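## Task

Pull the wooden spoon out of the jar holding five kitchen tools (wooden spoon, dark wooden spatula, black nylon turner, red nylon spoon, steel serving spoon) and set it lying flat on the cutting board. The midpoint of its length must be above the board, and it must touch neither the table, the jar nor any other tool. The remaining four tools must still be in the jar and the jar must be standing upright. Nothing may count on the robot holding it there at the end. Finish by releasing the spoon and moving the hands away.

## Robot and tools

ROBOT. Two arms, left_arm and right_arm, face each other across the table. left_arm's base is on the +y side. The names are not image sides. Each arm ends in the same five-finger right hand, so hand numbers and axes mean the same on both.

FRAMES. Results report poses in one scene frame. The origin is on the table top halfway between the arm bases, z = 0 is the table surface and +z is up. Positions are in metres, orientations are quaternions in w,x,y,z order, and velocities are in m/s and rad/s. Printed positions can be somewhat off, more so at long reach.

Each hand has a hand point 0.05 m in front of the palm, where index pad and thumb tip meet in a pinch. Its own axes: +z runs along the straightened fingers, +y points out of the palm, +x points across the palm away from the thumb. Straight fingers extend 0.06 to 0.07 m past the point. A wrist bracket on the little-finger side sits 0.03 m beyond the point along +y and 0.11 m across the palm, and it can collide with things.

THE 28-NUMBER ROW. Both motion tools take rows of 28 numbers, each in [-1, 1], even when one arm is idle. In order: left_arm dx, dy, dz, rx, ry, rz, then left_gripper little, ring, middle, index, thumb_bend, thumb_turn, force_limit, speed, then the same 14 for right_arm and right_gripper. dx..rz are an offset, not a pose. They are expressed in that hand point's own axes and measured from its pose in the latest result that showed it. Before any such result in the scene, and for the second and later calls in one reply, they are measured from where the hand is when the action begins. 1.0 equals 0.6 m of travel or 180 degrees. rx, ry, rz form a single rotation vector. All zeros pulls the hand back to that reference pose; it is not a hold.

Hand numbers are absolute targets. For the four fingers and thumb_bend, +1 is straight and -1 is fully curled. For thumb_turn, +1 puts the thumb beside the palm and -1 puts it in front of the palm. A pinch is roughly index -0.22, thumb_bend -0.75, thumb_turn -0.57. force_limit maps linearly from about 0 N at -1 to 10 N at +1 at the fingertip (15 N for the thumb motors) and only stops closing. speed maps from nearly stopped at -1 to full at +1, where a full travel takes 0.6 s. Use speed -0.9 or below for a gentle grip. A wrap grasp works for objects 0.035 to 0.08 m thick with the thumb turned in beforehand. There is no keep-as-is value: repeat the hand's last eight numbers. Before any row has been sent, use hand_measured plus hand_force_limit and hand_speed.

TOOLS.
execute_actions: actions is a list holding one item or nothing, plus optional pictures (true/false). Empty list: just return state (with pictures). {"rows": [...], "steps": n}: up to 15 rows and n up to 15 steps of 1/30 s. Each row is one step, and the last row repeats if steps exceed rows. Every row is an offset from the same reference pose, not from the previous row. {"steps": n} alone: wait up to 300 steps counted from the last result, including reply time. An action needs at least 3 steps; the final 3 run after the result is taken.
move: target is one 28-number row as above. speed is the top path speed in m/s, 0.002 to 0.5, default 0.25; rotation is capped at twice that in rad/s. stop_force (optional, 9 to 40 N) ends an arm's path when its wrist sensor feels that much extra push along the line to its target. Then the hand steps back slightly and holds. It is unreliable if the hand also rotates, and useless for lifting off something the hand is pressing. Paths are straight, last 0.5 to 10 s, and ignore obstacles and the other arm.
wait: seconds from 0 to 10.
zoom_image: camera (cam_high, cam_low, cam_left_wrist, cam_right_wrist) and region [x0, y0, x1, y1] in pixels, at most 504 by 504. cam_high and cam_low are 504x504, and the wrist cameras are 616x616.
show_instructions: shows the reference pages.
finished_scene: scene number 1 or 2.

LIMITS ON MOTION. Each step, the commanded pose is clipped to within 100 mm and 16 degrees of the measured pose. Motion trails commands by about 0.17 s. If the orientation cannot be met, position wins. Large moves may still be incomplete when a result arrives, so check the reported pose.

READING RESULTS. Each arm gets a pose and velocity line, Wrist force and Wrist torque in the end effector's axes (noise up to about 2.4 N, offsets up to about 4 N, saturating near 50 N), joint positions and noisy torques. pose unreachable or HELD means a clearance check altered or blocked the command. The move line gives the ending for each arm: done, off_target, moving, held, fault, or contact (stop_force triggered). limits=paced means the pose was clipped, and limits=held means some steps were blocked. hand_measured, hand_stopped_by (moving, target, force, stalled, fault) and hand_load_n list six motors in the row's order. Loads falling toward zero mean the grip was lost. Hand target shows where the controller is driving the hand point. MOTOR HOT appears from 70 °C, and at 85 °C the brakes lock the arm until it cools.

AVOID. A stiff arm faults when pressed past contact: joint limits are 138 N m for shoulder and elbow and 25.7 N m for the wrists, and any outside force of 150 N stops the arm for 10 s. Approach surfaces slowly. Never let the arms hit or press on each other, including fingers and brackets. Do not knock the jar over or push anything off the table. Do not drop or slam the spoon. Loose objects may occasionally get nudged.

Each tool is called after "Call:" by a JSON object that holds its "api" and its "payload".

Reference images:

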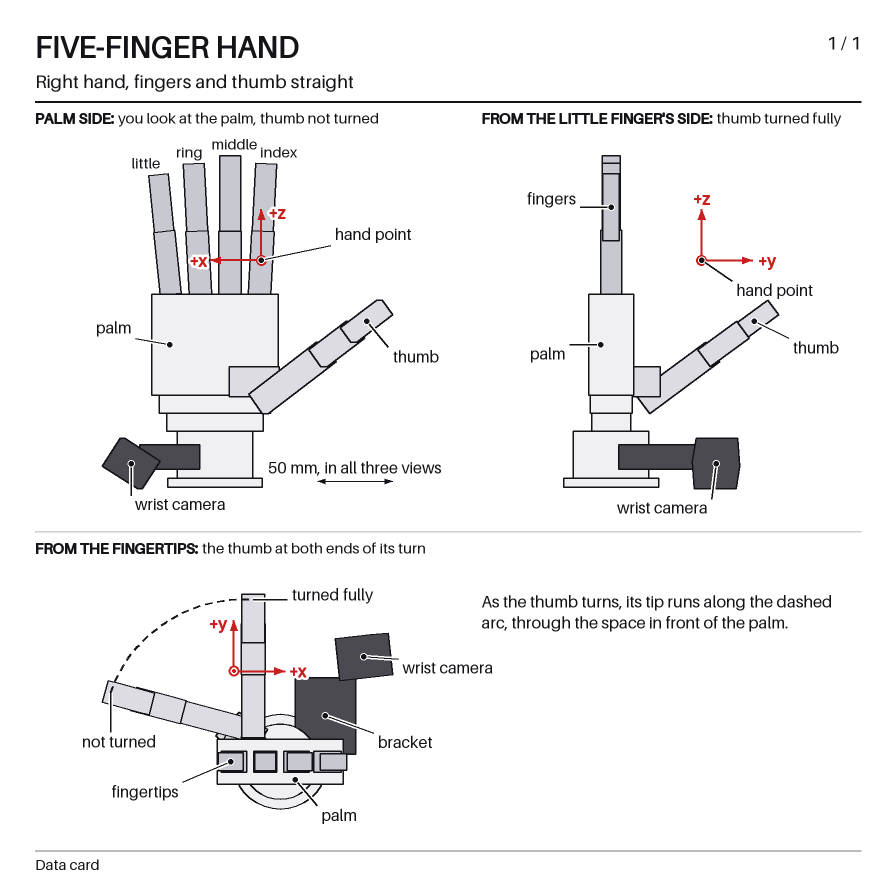

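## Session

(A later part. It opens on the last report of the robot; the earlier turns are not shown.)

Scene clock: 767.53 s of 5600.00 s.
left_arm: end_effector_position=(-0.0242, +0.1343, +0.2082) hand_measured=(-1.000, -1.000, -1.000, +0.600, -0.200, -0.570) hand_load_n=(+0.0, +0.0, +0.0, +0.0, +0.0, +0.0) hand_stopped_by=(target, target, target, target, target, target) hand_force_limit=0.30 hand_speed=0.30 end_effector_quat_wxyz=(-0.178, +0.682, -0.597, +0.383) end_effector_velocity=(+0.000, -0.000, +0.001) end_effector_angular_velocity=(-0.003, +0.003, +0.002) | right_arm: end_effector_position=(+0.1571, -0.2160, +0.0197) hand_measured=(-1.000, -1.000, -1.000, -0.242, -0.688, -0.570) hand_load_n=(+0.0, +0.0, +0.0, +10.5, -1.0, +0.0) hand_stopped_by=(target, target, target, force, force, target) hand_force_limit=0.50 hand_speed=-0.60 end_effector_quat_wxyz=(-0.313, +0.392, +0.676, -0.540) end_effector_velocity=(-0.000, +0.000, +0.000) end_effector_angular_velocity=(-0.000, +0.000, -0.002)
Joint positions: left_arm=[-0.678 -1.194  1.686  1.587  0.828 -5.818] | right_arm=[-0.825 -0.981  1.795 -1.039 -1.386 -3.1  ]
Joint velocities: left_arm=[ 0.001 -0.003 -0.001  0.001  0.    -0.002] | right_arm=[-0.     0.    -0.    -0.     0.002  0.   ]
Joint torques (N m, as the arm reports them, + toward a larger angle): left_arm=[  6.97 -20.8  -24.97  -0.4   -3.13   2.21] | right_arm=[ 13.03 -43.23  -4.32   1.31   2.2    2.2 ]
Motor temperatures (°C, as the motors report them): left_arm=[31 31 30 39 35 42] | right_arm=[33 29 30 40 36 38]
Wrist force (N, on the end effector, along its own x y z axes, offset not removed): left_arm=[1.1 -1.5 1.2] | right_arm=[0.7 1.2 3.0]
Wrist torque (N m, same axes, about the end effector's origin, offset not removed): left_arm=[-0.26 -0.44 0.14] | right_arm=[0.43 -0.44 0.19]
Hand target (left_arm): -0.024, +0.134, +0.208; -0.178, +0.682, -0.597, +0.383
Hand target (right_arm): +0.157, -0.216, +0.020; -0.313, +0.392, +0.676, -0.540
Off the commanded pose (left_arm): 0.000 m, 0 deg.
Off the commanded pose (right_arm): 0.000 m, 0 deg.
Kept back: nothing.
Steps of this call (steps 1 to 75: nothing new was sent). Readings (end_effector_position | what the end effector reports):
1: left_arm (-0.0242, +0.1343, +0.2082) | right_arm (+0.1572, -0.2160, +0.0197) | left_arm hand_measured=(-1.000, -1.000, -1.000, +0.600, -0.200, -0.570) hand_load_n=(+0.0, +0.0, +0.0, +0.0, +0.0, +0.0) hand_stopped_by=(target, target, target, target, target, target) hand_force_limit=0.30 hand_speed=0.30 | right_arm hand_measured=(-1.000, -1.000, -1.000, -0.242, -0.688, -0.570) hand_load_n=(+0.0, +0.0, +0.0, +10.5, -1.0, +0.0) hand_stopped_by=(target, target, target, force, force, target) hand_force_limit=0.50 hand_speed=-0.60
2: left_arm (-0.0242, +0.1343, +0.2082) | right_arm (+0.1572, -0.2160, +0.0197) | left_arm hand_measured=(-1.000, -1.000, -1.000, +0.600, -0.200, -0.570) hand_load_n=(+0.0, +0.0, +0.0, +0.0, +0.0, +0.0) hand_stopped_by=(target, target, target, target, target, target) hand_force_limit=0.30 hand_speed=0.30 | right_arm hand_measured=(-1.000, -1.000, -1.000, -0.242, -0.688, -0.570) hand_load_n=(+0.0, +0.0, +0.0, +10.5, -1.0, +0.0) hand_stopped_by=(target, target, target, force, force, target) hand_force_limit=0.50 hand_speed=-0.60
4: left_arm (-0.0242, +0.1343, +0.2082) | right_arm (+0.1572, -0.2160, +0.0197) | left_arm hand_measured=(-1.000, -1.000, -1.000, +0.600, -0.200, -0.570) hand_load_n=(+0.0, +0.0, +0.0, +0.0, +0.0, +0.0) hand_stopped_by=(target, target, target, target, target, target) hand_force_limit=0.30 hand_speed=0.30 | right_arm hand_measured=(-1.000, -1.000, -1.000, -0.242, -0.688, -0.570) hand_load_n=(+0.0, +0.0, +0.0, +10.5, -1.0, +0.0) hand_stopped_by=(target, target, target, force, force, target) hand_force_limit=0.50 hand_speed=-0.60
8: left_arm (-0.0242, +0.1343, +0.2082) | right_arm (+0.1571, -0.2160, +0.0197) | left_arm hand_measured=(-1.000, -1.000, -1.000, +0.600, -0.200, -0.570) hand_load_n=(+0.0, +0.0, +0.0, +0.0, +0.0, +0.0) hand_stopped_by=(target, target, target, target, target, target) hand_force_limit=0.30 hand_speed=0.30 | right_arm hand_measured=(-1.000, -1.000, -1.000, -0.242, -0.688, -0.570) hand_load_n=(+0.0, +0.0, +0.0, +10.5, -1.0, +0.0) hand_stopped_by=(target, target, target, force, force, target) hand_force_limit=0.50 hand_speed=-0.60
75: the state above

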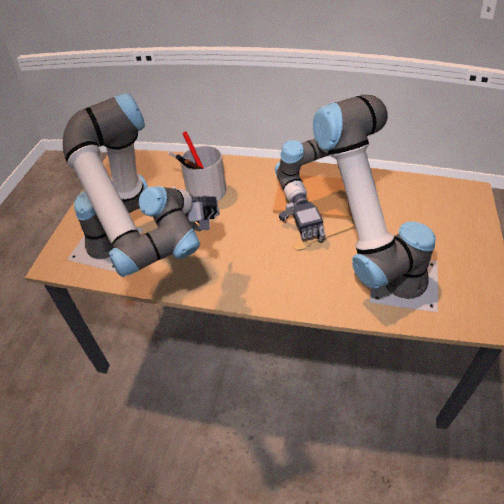

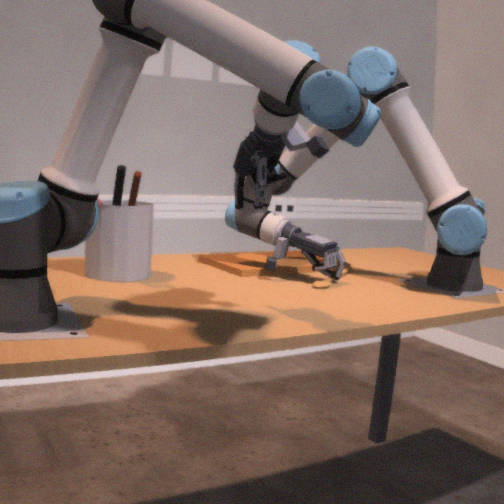

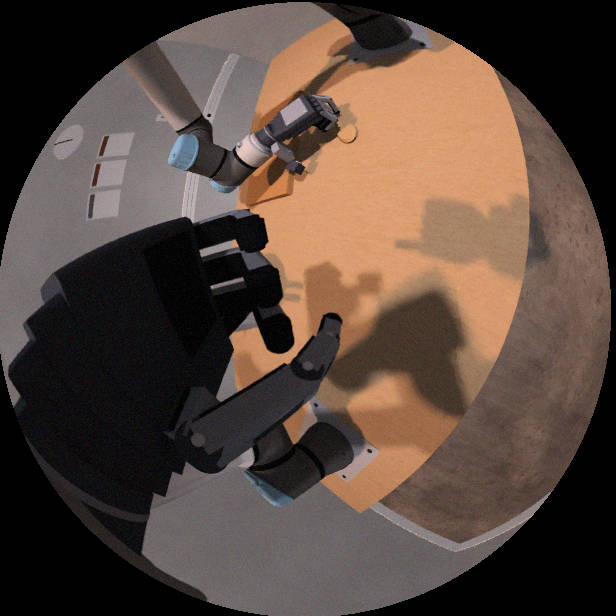

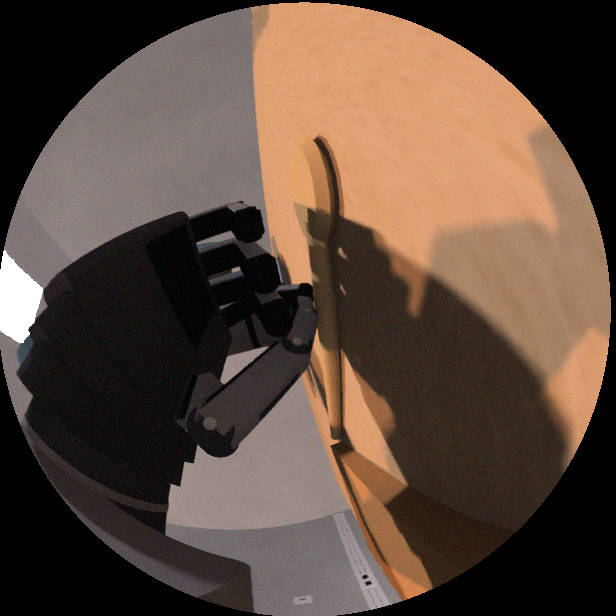

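Call:
{"api": "move", "payload": {"target": [0,0,0,0,0,0,-1,-1,-1,0.6,-0.2,-0.57,0.3,0.3, 0,-0.012,-0.028,0,0,0,-1,-1,-1,0.4,-0.75,-0.57,0.5,0.3], "speed": 0.03}}

Call:
{"api": "move", "payload": {"target": [0,0,0,0,0,0,-1,-1,-1,0.6,-0.2,-0.57,0.3,0.3, 0,0.04,0.009,0,0,0,-1,-1,-1,0.4,-0.75,-0.57,0.5,0.3], "speed": 0.005, "stop_force": 9}}

Scene clock: 768.77 s of 5600.00 s.
left_arm: end_effector_position=(-0.0242, +0.1343, +0.2082) hand_measured=(-1.000, -1.000, -1.000, +0.600, -0.200, -0.570) hand_load_n=(+0.0, +0.0, +0.0, +0.0, +0.0, +0.0) hand_stopped_by=(target, target, target, target, target, target) hand_force_limit=0.30 hand_speed=0.30 end_effector_quat_wxyz=(-0.178, +0.682, -0.597, +0.383) end_effector_velocity=(+0.000, +0.000, +0.000) end_effector_angular_velocity=(+0.002, -0.001, +0.000) | right_arm: end_effector_position=(+0.1698, -0.2087, +0.0302) hand_measured=(-1.000, -1.000, -1.000, +0.400, -0.686, -0.570) hand_load_n=(+0.0, +0.0, +0.0, +0.0, +0.0, +0.0) hand_stopped_by=(target, target, target, target, force, target) hand_force_limit=0.50 hand_speed=0.30 end_effector_quat_wxyz=(-0.313, +0.392, +0.676, -0.540) end_effector_velocity=(+0.002, +0.001, +0.001) end_effector_angular_velocity=(-0.001, -0.000, +0.001)
Joint positions: left_arm=[-0.678 -1.194  1.686  1.587  0.828 -5.818] | right_arm=[-0.83  -0.976  1.747 -0.996 -1.391 -3.101]
Joint velocities: left_arm=[ 0.    -0.     0.     0.001  0.001  0.   ] | right_arm=[-0.     0.001 -0.007  0.006 -0.001  0.   ]
Joint torques (N m, as the arm reports them, + toward a larger angle): left_arm=[  7.16 -20.86 -24.89  -0.17  -3.17   2.16] | right_arm=[-13.63 -27.64 -24.57   3.78  -1.7   -2.38]
Motor temperatures (°C, as the motors report them): left_arm=[31 31 30 39 35 42] | right_arm=[33 29 30 40 36 38]
Wrist force (N, on the end effector, along its own x y z axes, offset not removed): left_arm=[-0.1 -1.8 0.2] | right_arm=[0.7 2.1 5.2]
Wrist torque (N m, same axes, about the end effector's origin, offset not removed): left_arm=[-0.19 -0.22 0.10] | right_arm=[0.14 -0.45 0.07]
Hand target (left_arm): -0.024, +0.134, +0.208; -0.178, +0.682, -0.597, +0.383
Hand target (right_arm): +0.170, -0.209, +0.030; -0.313, +0.392, +0.676, -0.540
Off the commanded pose (left_arm): 0.000 m, 0 deg.
Off the commanded pose (right_arm): 0.000 m, 0 deg.
Kept back: nothing.
move: done

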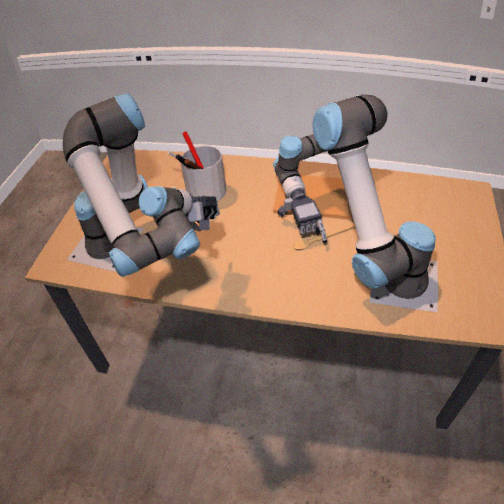

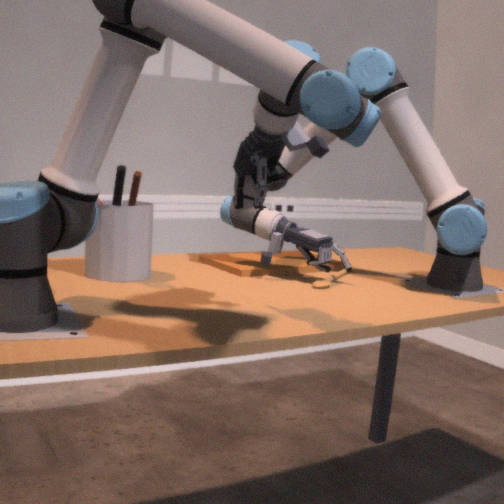

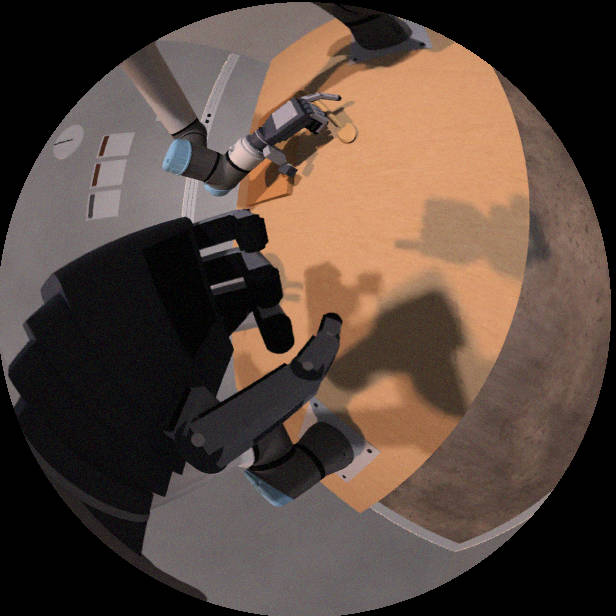

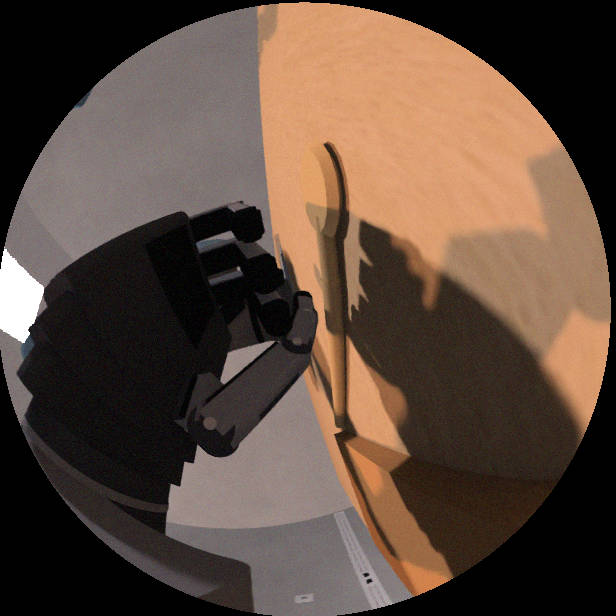

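Scene clock: 771.80 s of 5600.00 s.
left_arm: end_effector_position=(-0.0242, +0.1343, +0.2082) hand_measured=(-1.000, -1.000, -1.000, +0.600, -0.200, -0.570) hand_load_n=(+0.0, +0.0, +0.0, +0.0, +0.0, +0.0) hand_stopped_by=(target, target, target, target, target, target) hand_force_limit=0.30 hand_speed=0.30 end_effector_quat_wxyz=(-0.178, +0.682, -0.597, +0.383) end_effector_velocity=(-0.000, +0.000, +0.000) end_effector_angular_velocity=(+0.000, +0.001, +0.001) | right_arm: end_effector_position=(+0.1698, -0.2087, +0.0169) hand_measured=(-1.000, -1.000, -1.000, +0.400, -0.692, -0.570) hand_load_n=(+0.0, +0.0, +0.0, +0.0, -8.5, +1.5) hand_stopped_by=(target, target, target, target, force, target) hand_force_limit=0.50 hand_speed=0.30 end_effector_quat_wxyz=(-0.313, +0.392, +0.676, -0.540) end_effector_velocity=(-0.001, -0.000, +0.002) end_effector_angular_velocity=(-0.000, +0.002, +0.001)
Joint positions: left_arm=[-0.678 -1.194  1.686  1.587  0.828 -5.818] | right_arm=[-0.83  -0.953  1.753 -1.025 -1.391 -3.101]
Joint velocities: left_arm=[-0.    -0.    -0.001  0.     0.001  0.   ] | right_arm=[ 0.    -0.004 -0.     0.006 -0.    -0.001]
Joint torques (N m, as the arm reports them, + toward a larger angle): left_arm=[  7.09 -20.96 -25.36  -0.33  -3.2    2.16] | right_arm=[ 10.68 -41.14 -10.75   2.25   2.03  -0.75]
Motor temperatures (°C, as the motors report them): left_arm=[31 31 30 39 35 42] | right_arm=[33 29 30 40 36 38]
Wrist force (N, on the end effector, along its own x y z axes, offset not removed): left_arm=[-0.5 -1.4 1.2] | right_arm=[1.4 -9.1 -3.5]
Wrist torque (N m, same axes, about the end effector's origin, offset not removed): left_arm=[-0.21 -0.15 0.14] | right_arm=[0.19 -0.54 0.10]
Hand target (left_arm): -0.024, +0.134, +0.208; -0.178, +0.682, -0.597, +0.383
Hand target (right_arm): +0.170, -0.209, +0.017; -0.313, +0.392, +0.676, -0.540
Off the commanded pose (left_arm): 0.000 m, 0 deg.
Off the commanded pose (right_arm): 0.011 m, 0 deg.
Kept back: nothing.
move: contact (right_arm)

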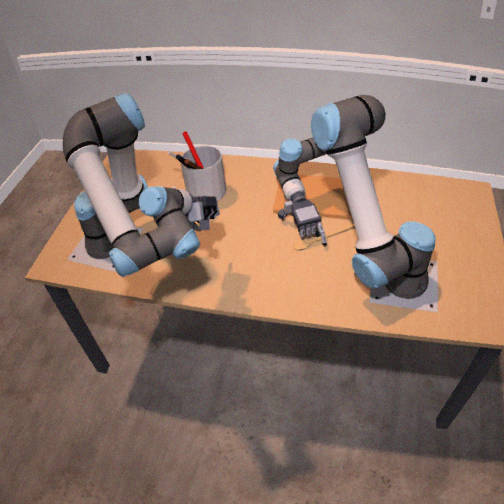

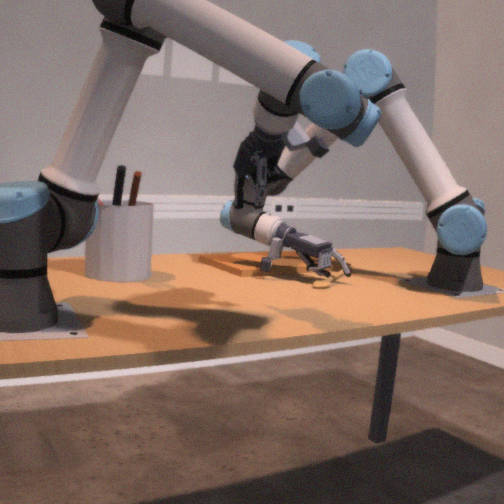

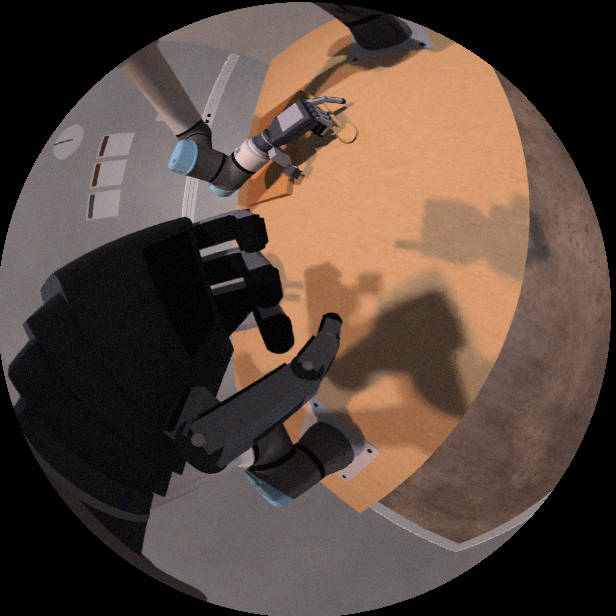

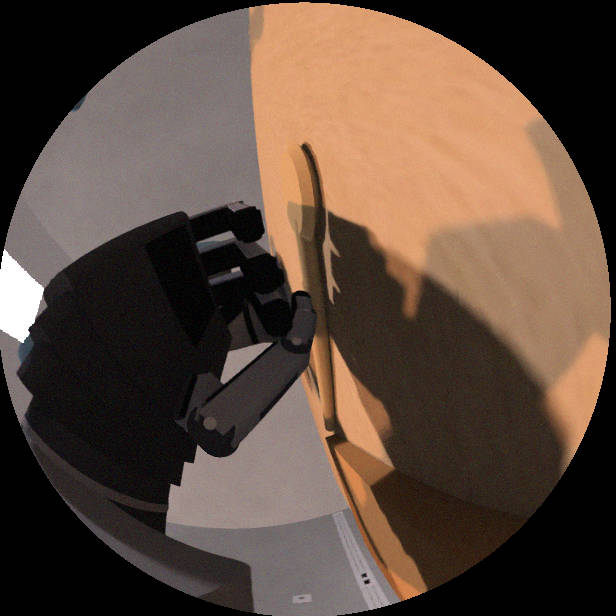

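Call:
{"api": "move", "payload": {"target": [0,0,0,0,0,0,-1,-1,-1,0.6,-0.2,-0.57,0.3,0.3, 0,-0.002,0,0,0,0,-1,-1,-1,-0.5,-0.75,-0.57,0.5,-0.4], "speed": 0.01}}

Call:
{"api": "zoom_image", "payload": {"camera": "cam_low", "region": [280,230,370,300]}}

Scene clock: 772.87 s of 5600.00 s.
left_arm: end_effector_position=(-0.0242, +0.1343, +0.2082) hand_measured=(-1.000, -1.000, -1.000, +0.600, -0.200, -0.570) hand_load_n=(+0.0, +0.0, +0.0, +0.0, +0.0, +0.0) hand_stopped_by=(target, target, target, target, target, target) hand_force_limit=0.30 hand_speed=0.30 end_effector_quat_wxyz=(-0.178, +0.682, -0.597, +0.383) end_effector_velocity=(+0.000, +0.000, +0.000) end_effector_angular_velocity=(+0.000, -0.001, -0.000) | right_arm: end_effector_position=(+0.1696, -0.2088, +0.0181) hand_measured=(-1.000, -1.000, -1.000, -0.154, -0.688, -0.570) hand_load_n=(+0.0, +0.0, +0.0, +10.5, -1.5, +0.0) hand_stopped_by=(target, target, target, force, force, target) hand_force_limit=0.50 hand_speed=-0.40 end_effector_quat_wxyz=(-0.313, +0.392, +0.676, -0.540) end_effector_velocity=(+0.000, -0.000, +0.000) end_effector_angular_velocity=(-0.000, -0.001, +0.002)
Joint positions: left_arm=[-0.678 -1.194  1.686  1.587  0.828 -5.818] | right_arm=[-0.83  -0.956  1.753 -1.022 -1.391 -3.101]
Joint velocities: left_arm=[ 0.    -0.     0.     0.001 -0.     0.   ] | right_arm=[ 0.    -0.001  0.     0.    -0.002  0.   ]
Joint torques (N m, as the arm reports them, + toward a larger angle): left_arm=[  7.18 -20.27 -25.73  -0.3   -3.19   2.17] | right_arm=[ 13.16 -45.07  -5.15   1.46   1.95  -0.18]
Motor temperatures (°C, as the motors report them): left_arm=[31 31 30 39 35 42] | right_arm=[33 29 30 40 36 38]
Wrist force (N, on the end effector, along its own x y z axes, offset not removed): left_arm=[0.6 -1.1 1.5] | right_arm=[0.4 -3.9 4.1]
Wrist torque (N m, same axes, about the end effector's origin, offset not removed): left_arm=[-0.18 -0.33 0.12] | right_arm=[0.30 -0.33 0.03]
Hand target (left_arm): -0.024, +0.134, +0.208; -0.178, +0.682, -0.597, +0.383
Hand target (right_arm): +0.170, -0.209, +0.018; -0.313, +0.392, +0.676, -0.540
Off the commanded pose (left_arm): 0.000 m, 0 deg.
Off the commanded pose (right_arm): 0.000 m, 0 deg.
Kept back: nothing.
move: done

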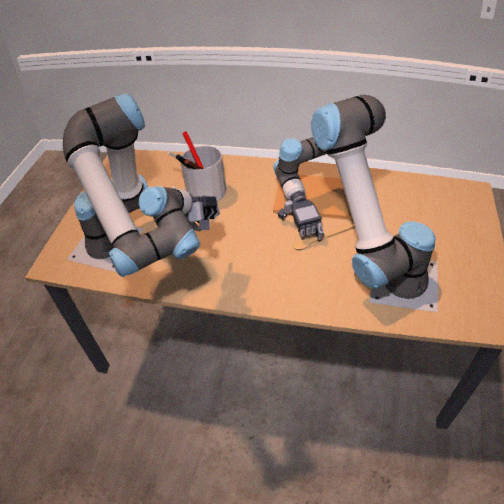

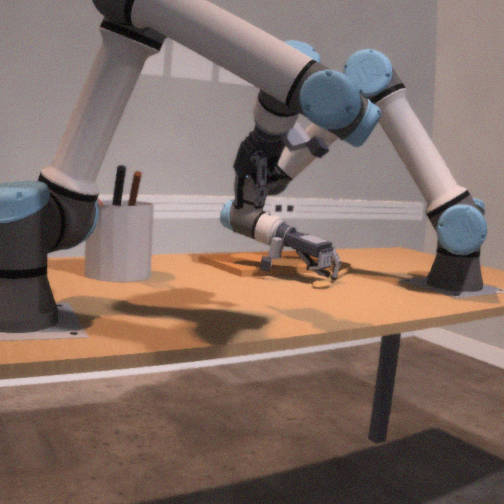

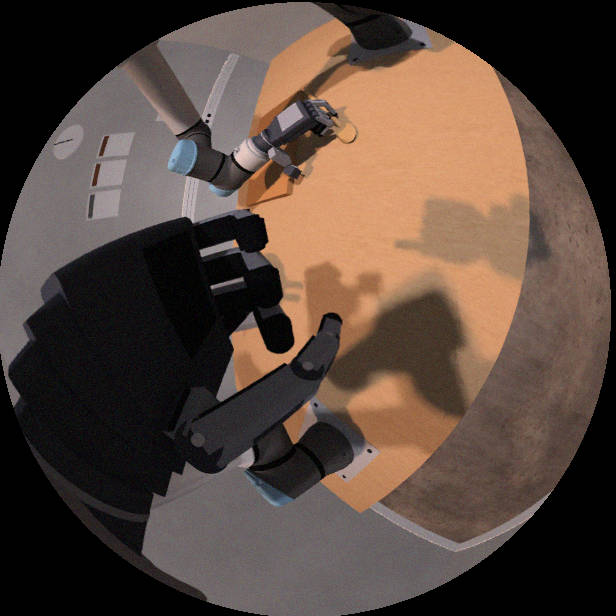

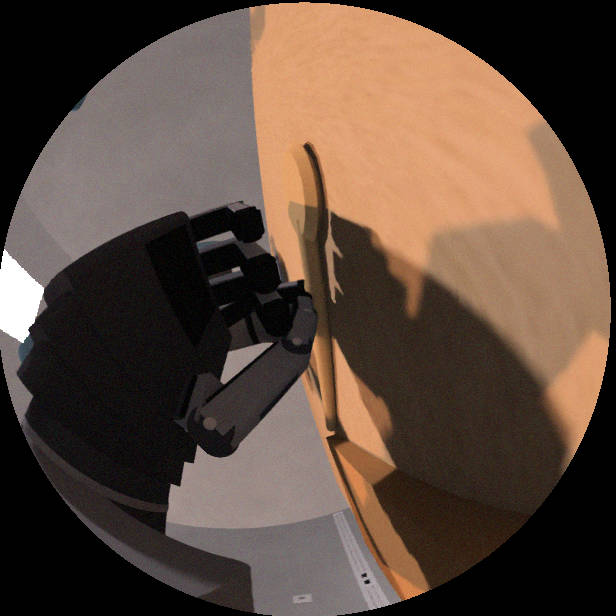

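Region (280, 230, 370, 300) of cam_low's 504x504 image, scaled by 5.600, with more detail than that image has.

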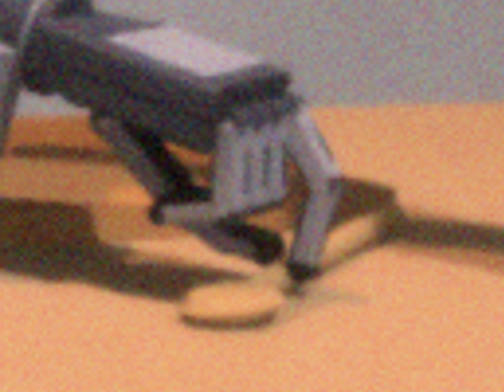

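Stopped early—something gripped. Squeeze harder and lift.

Call:
{"api": "move", "payload": {"target": [0,0,0,0,0,0,-1,-1,-1,0.6,-0.2,-0.57,0.3,0.3, 0,0,0,0,0,0,-1,-1,-1,-0.6,-0.85,-0.57,0.9,-0.5], "speed": 0.01}}

Call:
{"api": "move", "payload": {"target": [0,0,0,0,0,0,-1,-1,-1,0.6,-0.2,-0.57,0.3,0.3, 0,-0.081,-0.018,0,0,0,-1,-1,-1,-0.6,-0.85,-0.57,0.9,-0.5], "speed": 0.02}}

Scene clock: 773.80 s of 5600.00 s.
left_arm: end_effector_position=(-0.0242, +0.1343, +0.2082) hand_measured=(-1.000, -1.000, -1.000, +0.600, -0.200, -0.570) hand_load_n=(+0.0, +0.0, +0.0, +0.0, +0.0, +0.0) hand_stopped_by=(target, target, target, target, target, target) hand_force_limit=0.30 hand_speed=0.30 end_effector_quat_wxyz=(-0.178, +0.682, -0.597, +0.383) end_effector_velocity=(-0.000, -0.000, -0.000) end_effector_angular_velocity=(+0.000, +0.000, -0.000) | right_arm: end_effector_position=(+0.1696, -0.2088, +0.0181) hand_measured=(-1.000, -1.000, -1.000, -0.154, -0.850, -0.570) hand_load_n=(+0.0, +0.0, +0.0, +0.0, +0.0, +0.0) hand_stopped_by=(target, target, target, force, target, target) hand_force_limit=0.90 hand_speed=-0.50 end_effector_quat_wxyz=(-0.313, +0.392, +0.676, -0.540) end_effector_velocity=(-0.001, +0.000, -0.000) end_effector_angular_velocity=(-0.000, +0.000, +0.002)
Joint positions: left_arm=[-0.678 -1.194  1.686  1.587  0.828 -5.818] | right_arm=[-0.83  -0.956  1.753 -1.022 -1.391 -3.101]
Joint velocities: left_arm=[-0.     0.001 -0.001  0.     0.    -0.   ] | right_arm=[ 0.002  0.001 -0.    -0.    -0.     0.   ]
Joint torques (N m, as the arm reports them, + toward a larger angle): left_arm=[  6.95 -20.78 -25.39  -0.32  -3.17   2.09] | right_arm=[ 13.13 -38.77  -6.6    0.98   1.77   0.24]
Motor temperatures (°C, as the motors report them): left_arm=[31 31 30 39 35 42] | right_arm=[33 29 30 40 36 38]
Wrist force (N, on the end effector, along its own x y z axes, offset not removed): left_arm=[0.8 -0.3 0.7] | right_arm=[0.3 3.4 3.2]
Wrist torque (N m, same axes, about the end effector's origin, offset not removed): left_arm=[-0.02 -0.35 0.20] | right_arm=[0.47 -0.33 0.06]
Hand target (left_arm): -0.024, +0.134, +0.208; -0.178, +0.682, -0.597, +0.383
Hand target (right_arm): +0.170, -0.209, +0.018; -0.313, +0.392, +0.676, -0.540
Off the commanded pose (left_arm): 0.000 m, 0 deg.
Off the commanded pose (right_arm): 0.000 m, 0 deg.
Kept back: nothing.
move: done

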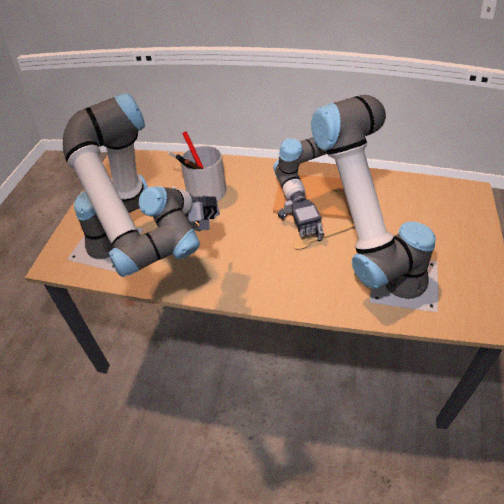

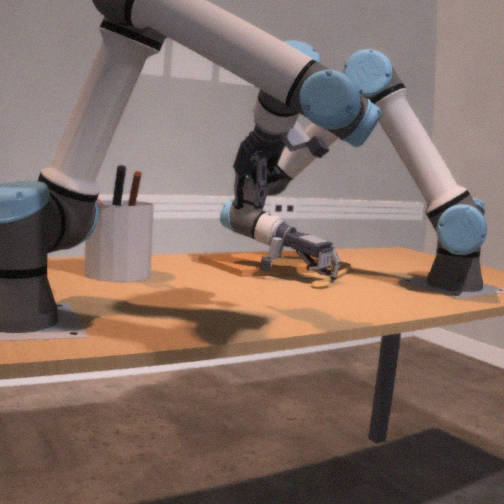

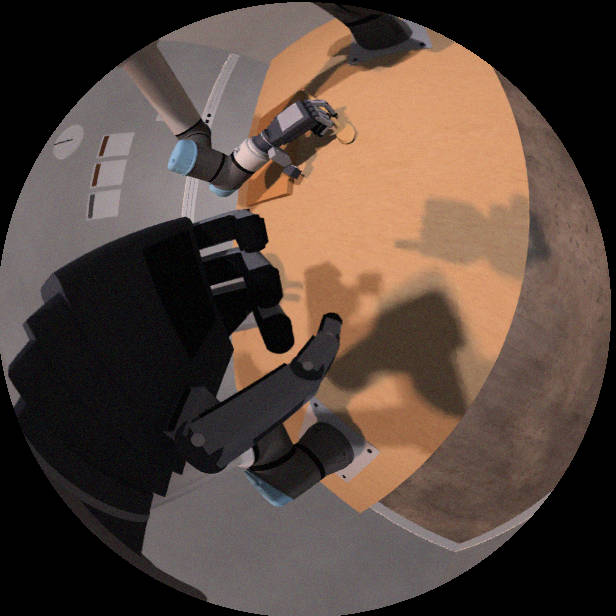

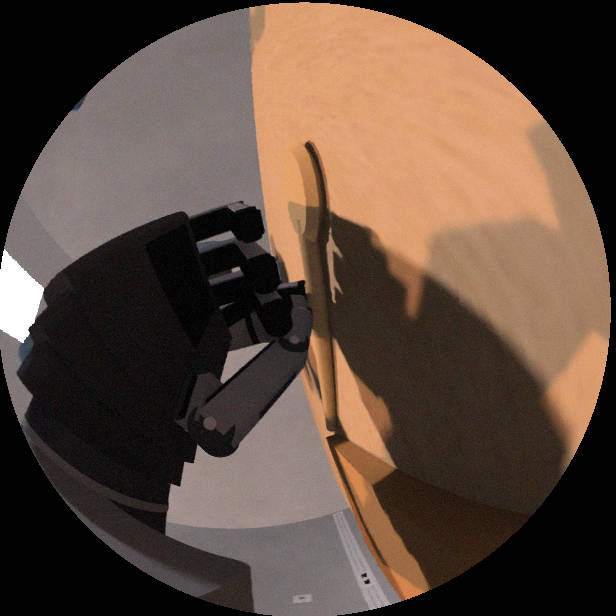

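Scene clock: 776.60 s of 5600.00 s.
left_arm: end_effector_position=(-0.0242, +0.1343, +0.2082) hand_measured=(-1.000, -1.000, -1.000, +0.600, -0.200, -0.570) hand_load_n=(+0.0, +0.0, +0.0, +0.0, +0.0, +0.0) hand_stopped_by=(target, target, target, target, target, target) hand_force_limit=0.30 hand_speed=0.30 end_effector_quat_wxyz=(-0.178, +0.682, -0.597, +0.383) end_effector_velocity=(-0.000, +0.000, +0.000) end_effector_angular_velocity=(+0.002, -0.000, -0.002) | right_arm: end_effector_position=(+0.1695, -0.2089, +0.0675) hand_measured=(-1.000, -1.000, -1.000, -0.154, -0.850, -0.570) hand_load_n=(+0.0, +0.0, +0.0, +0.0, +0.0, +0.0) hand_stopped_by=(target, target, target, force, target, target) hand_force_limit=0.90 hand_speed=-0.50 end_effector_quat_wxyz=(-0.313, +0.392, +0.676, -0.540) end_effector_velocity=(+0.000, +0.000, +0.003) end_effector_angular_velocity=(+0.002, +0.001, -0.001)
Joint positions: left_arm=[-0.678 -1.194  1.686  1.587  0.828 -5.818] | right_arm=[-0.83  -1.036  1.726 -0.915 -1.391 -3.101]
Joint velocities: left_arm=[-0.001  0.    -0.     0.     0.001  0.001] | right_arm=[-0.    -0.005 -0.002  0.006  0.001 -0.002]
Joint torques (N m, as the arm reports them, + toward a larger angle): left_arm=[  7.05 -20.22 -24.88  -0.31  -3.13   2.12] | right_arm=[ -8.64 -43.79 -24.49   3.53  -1.78  -0.29]
Motor temperatures (°C, as the motors report them): left_arm=[31 31 30 39 35 42] | right_arm=[33 29 30 40 36 38]
Wrist force (N, on the end effector, along its own x y z axes, offset not removed): left_arm=[0.2 -2.7 0.7] | right_arm=[1.8 2.9 0.6]
Wrist torque (N m, same axes, about the end effector's origin, offset not removed): left_arm=[-0.36 -0.26 -0.01] | right_arm=[0.57 -0.47 0.16]
Hand target (left_arm): -0.024, +0.134, +0.208; -0.178, +0.682, -0.597, +0.383
Hand target (right_arm): +0.169, -0.209, +0.068; -0.313, +0.392, +0.676, -0.540
Off the commanded pose (left_arm): 0.000 m, 0 deg.
Off the commanded pose (right_arm): 0.000 m, 0 deg.
Kept back: nothing.
move: done

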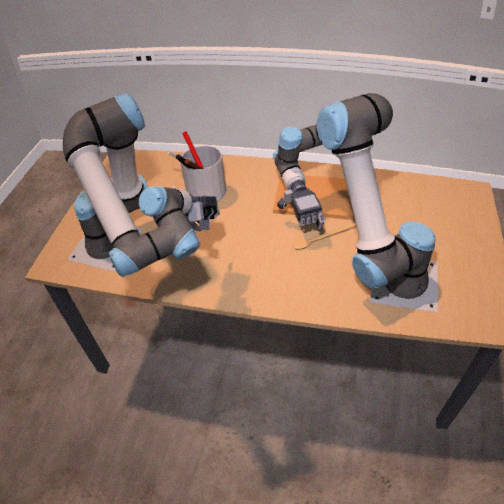

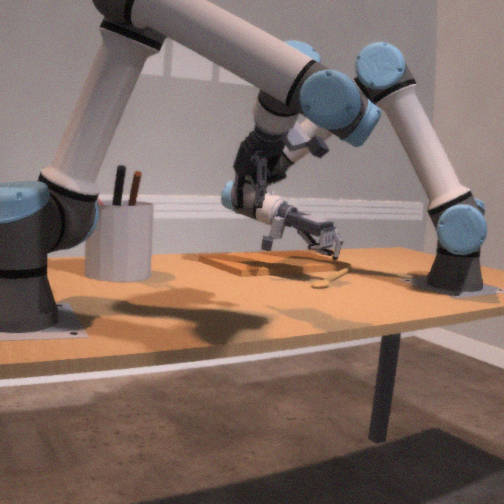

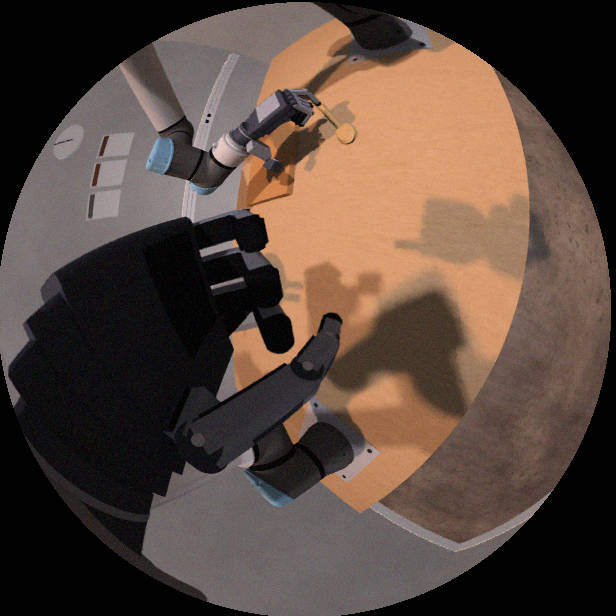

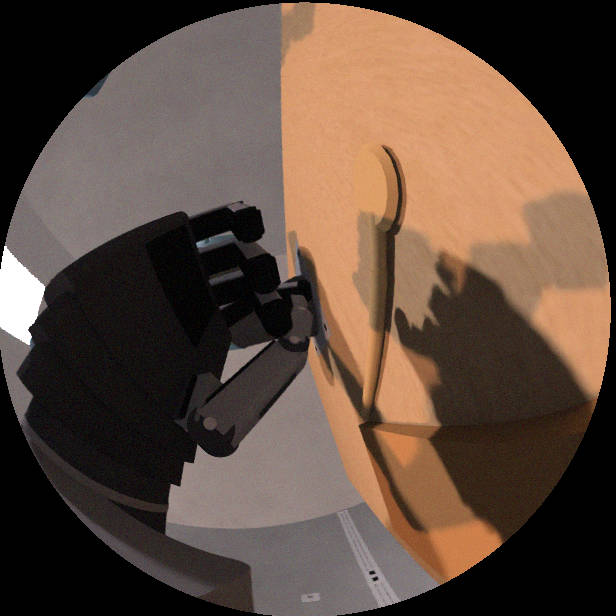

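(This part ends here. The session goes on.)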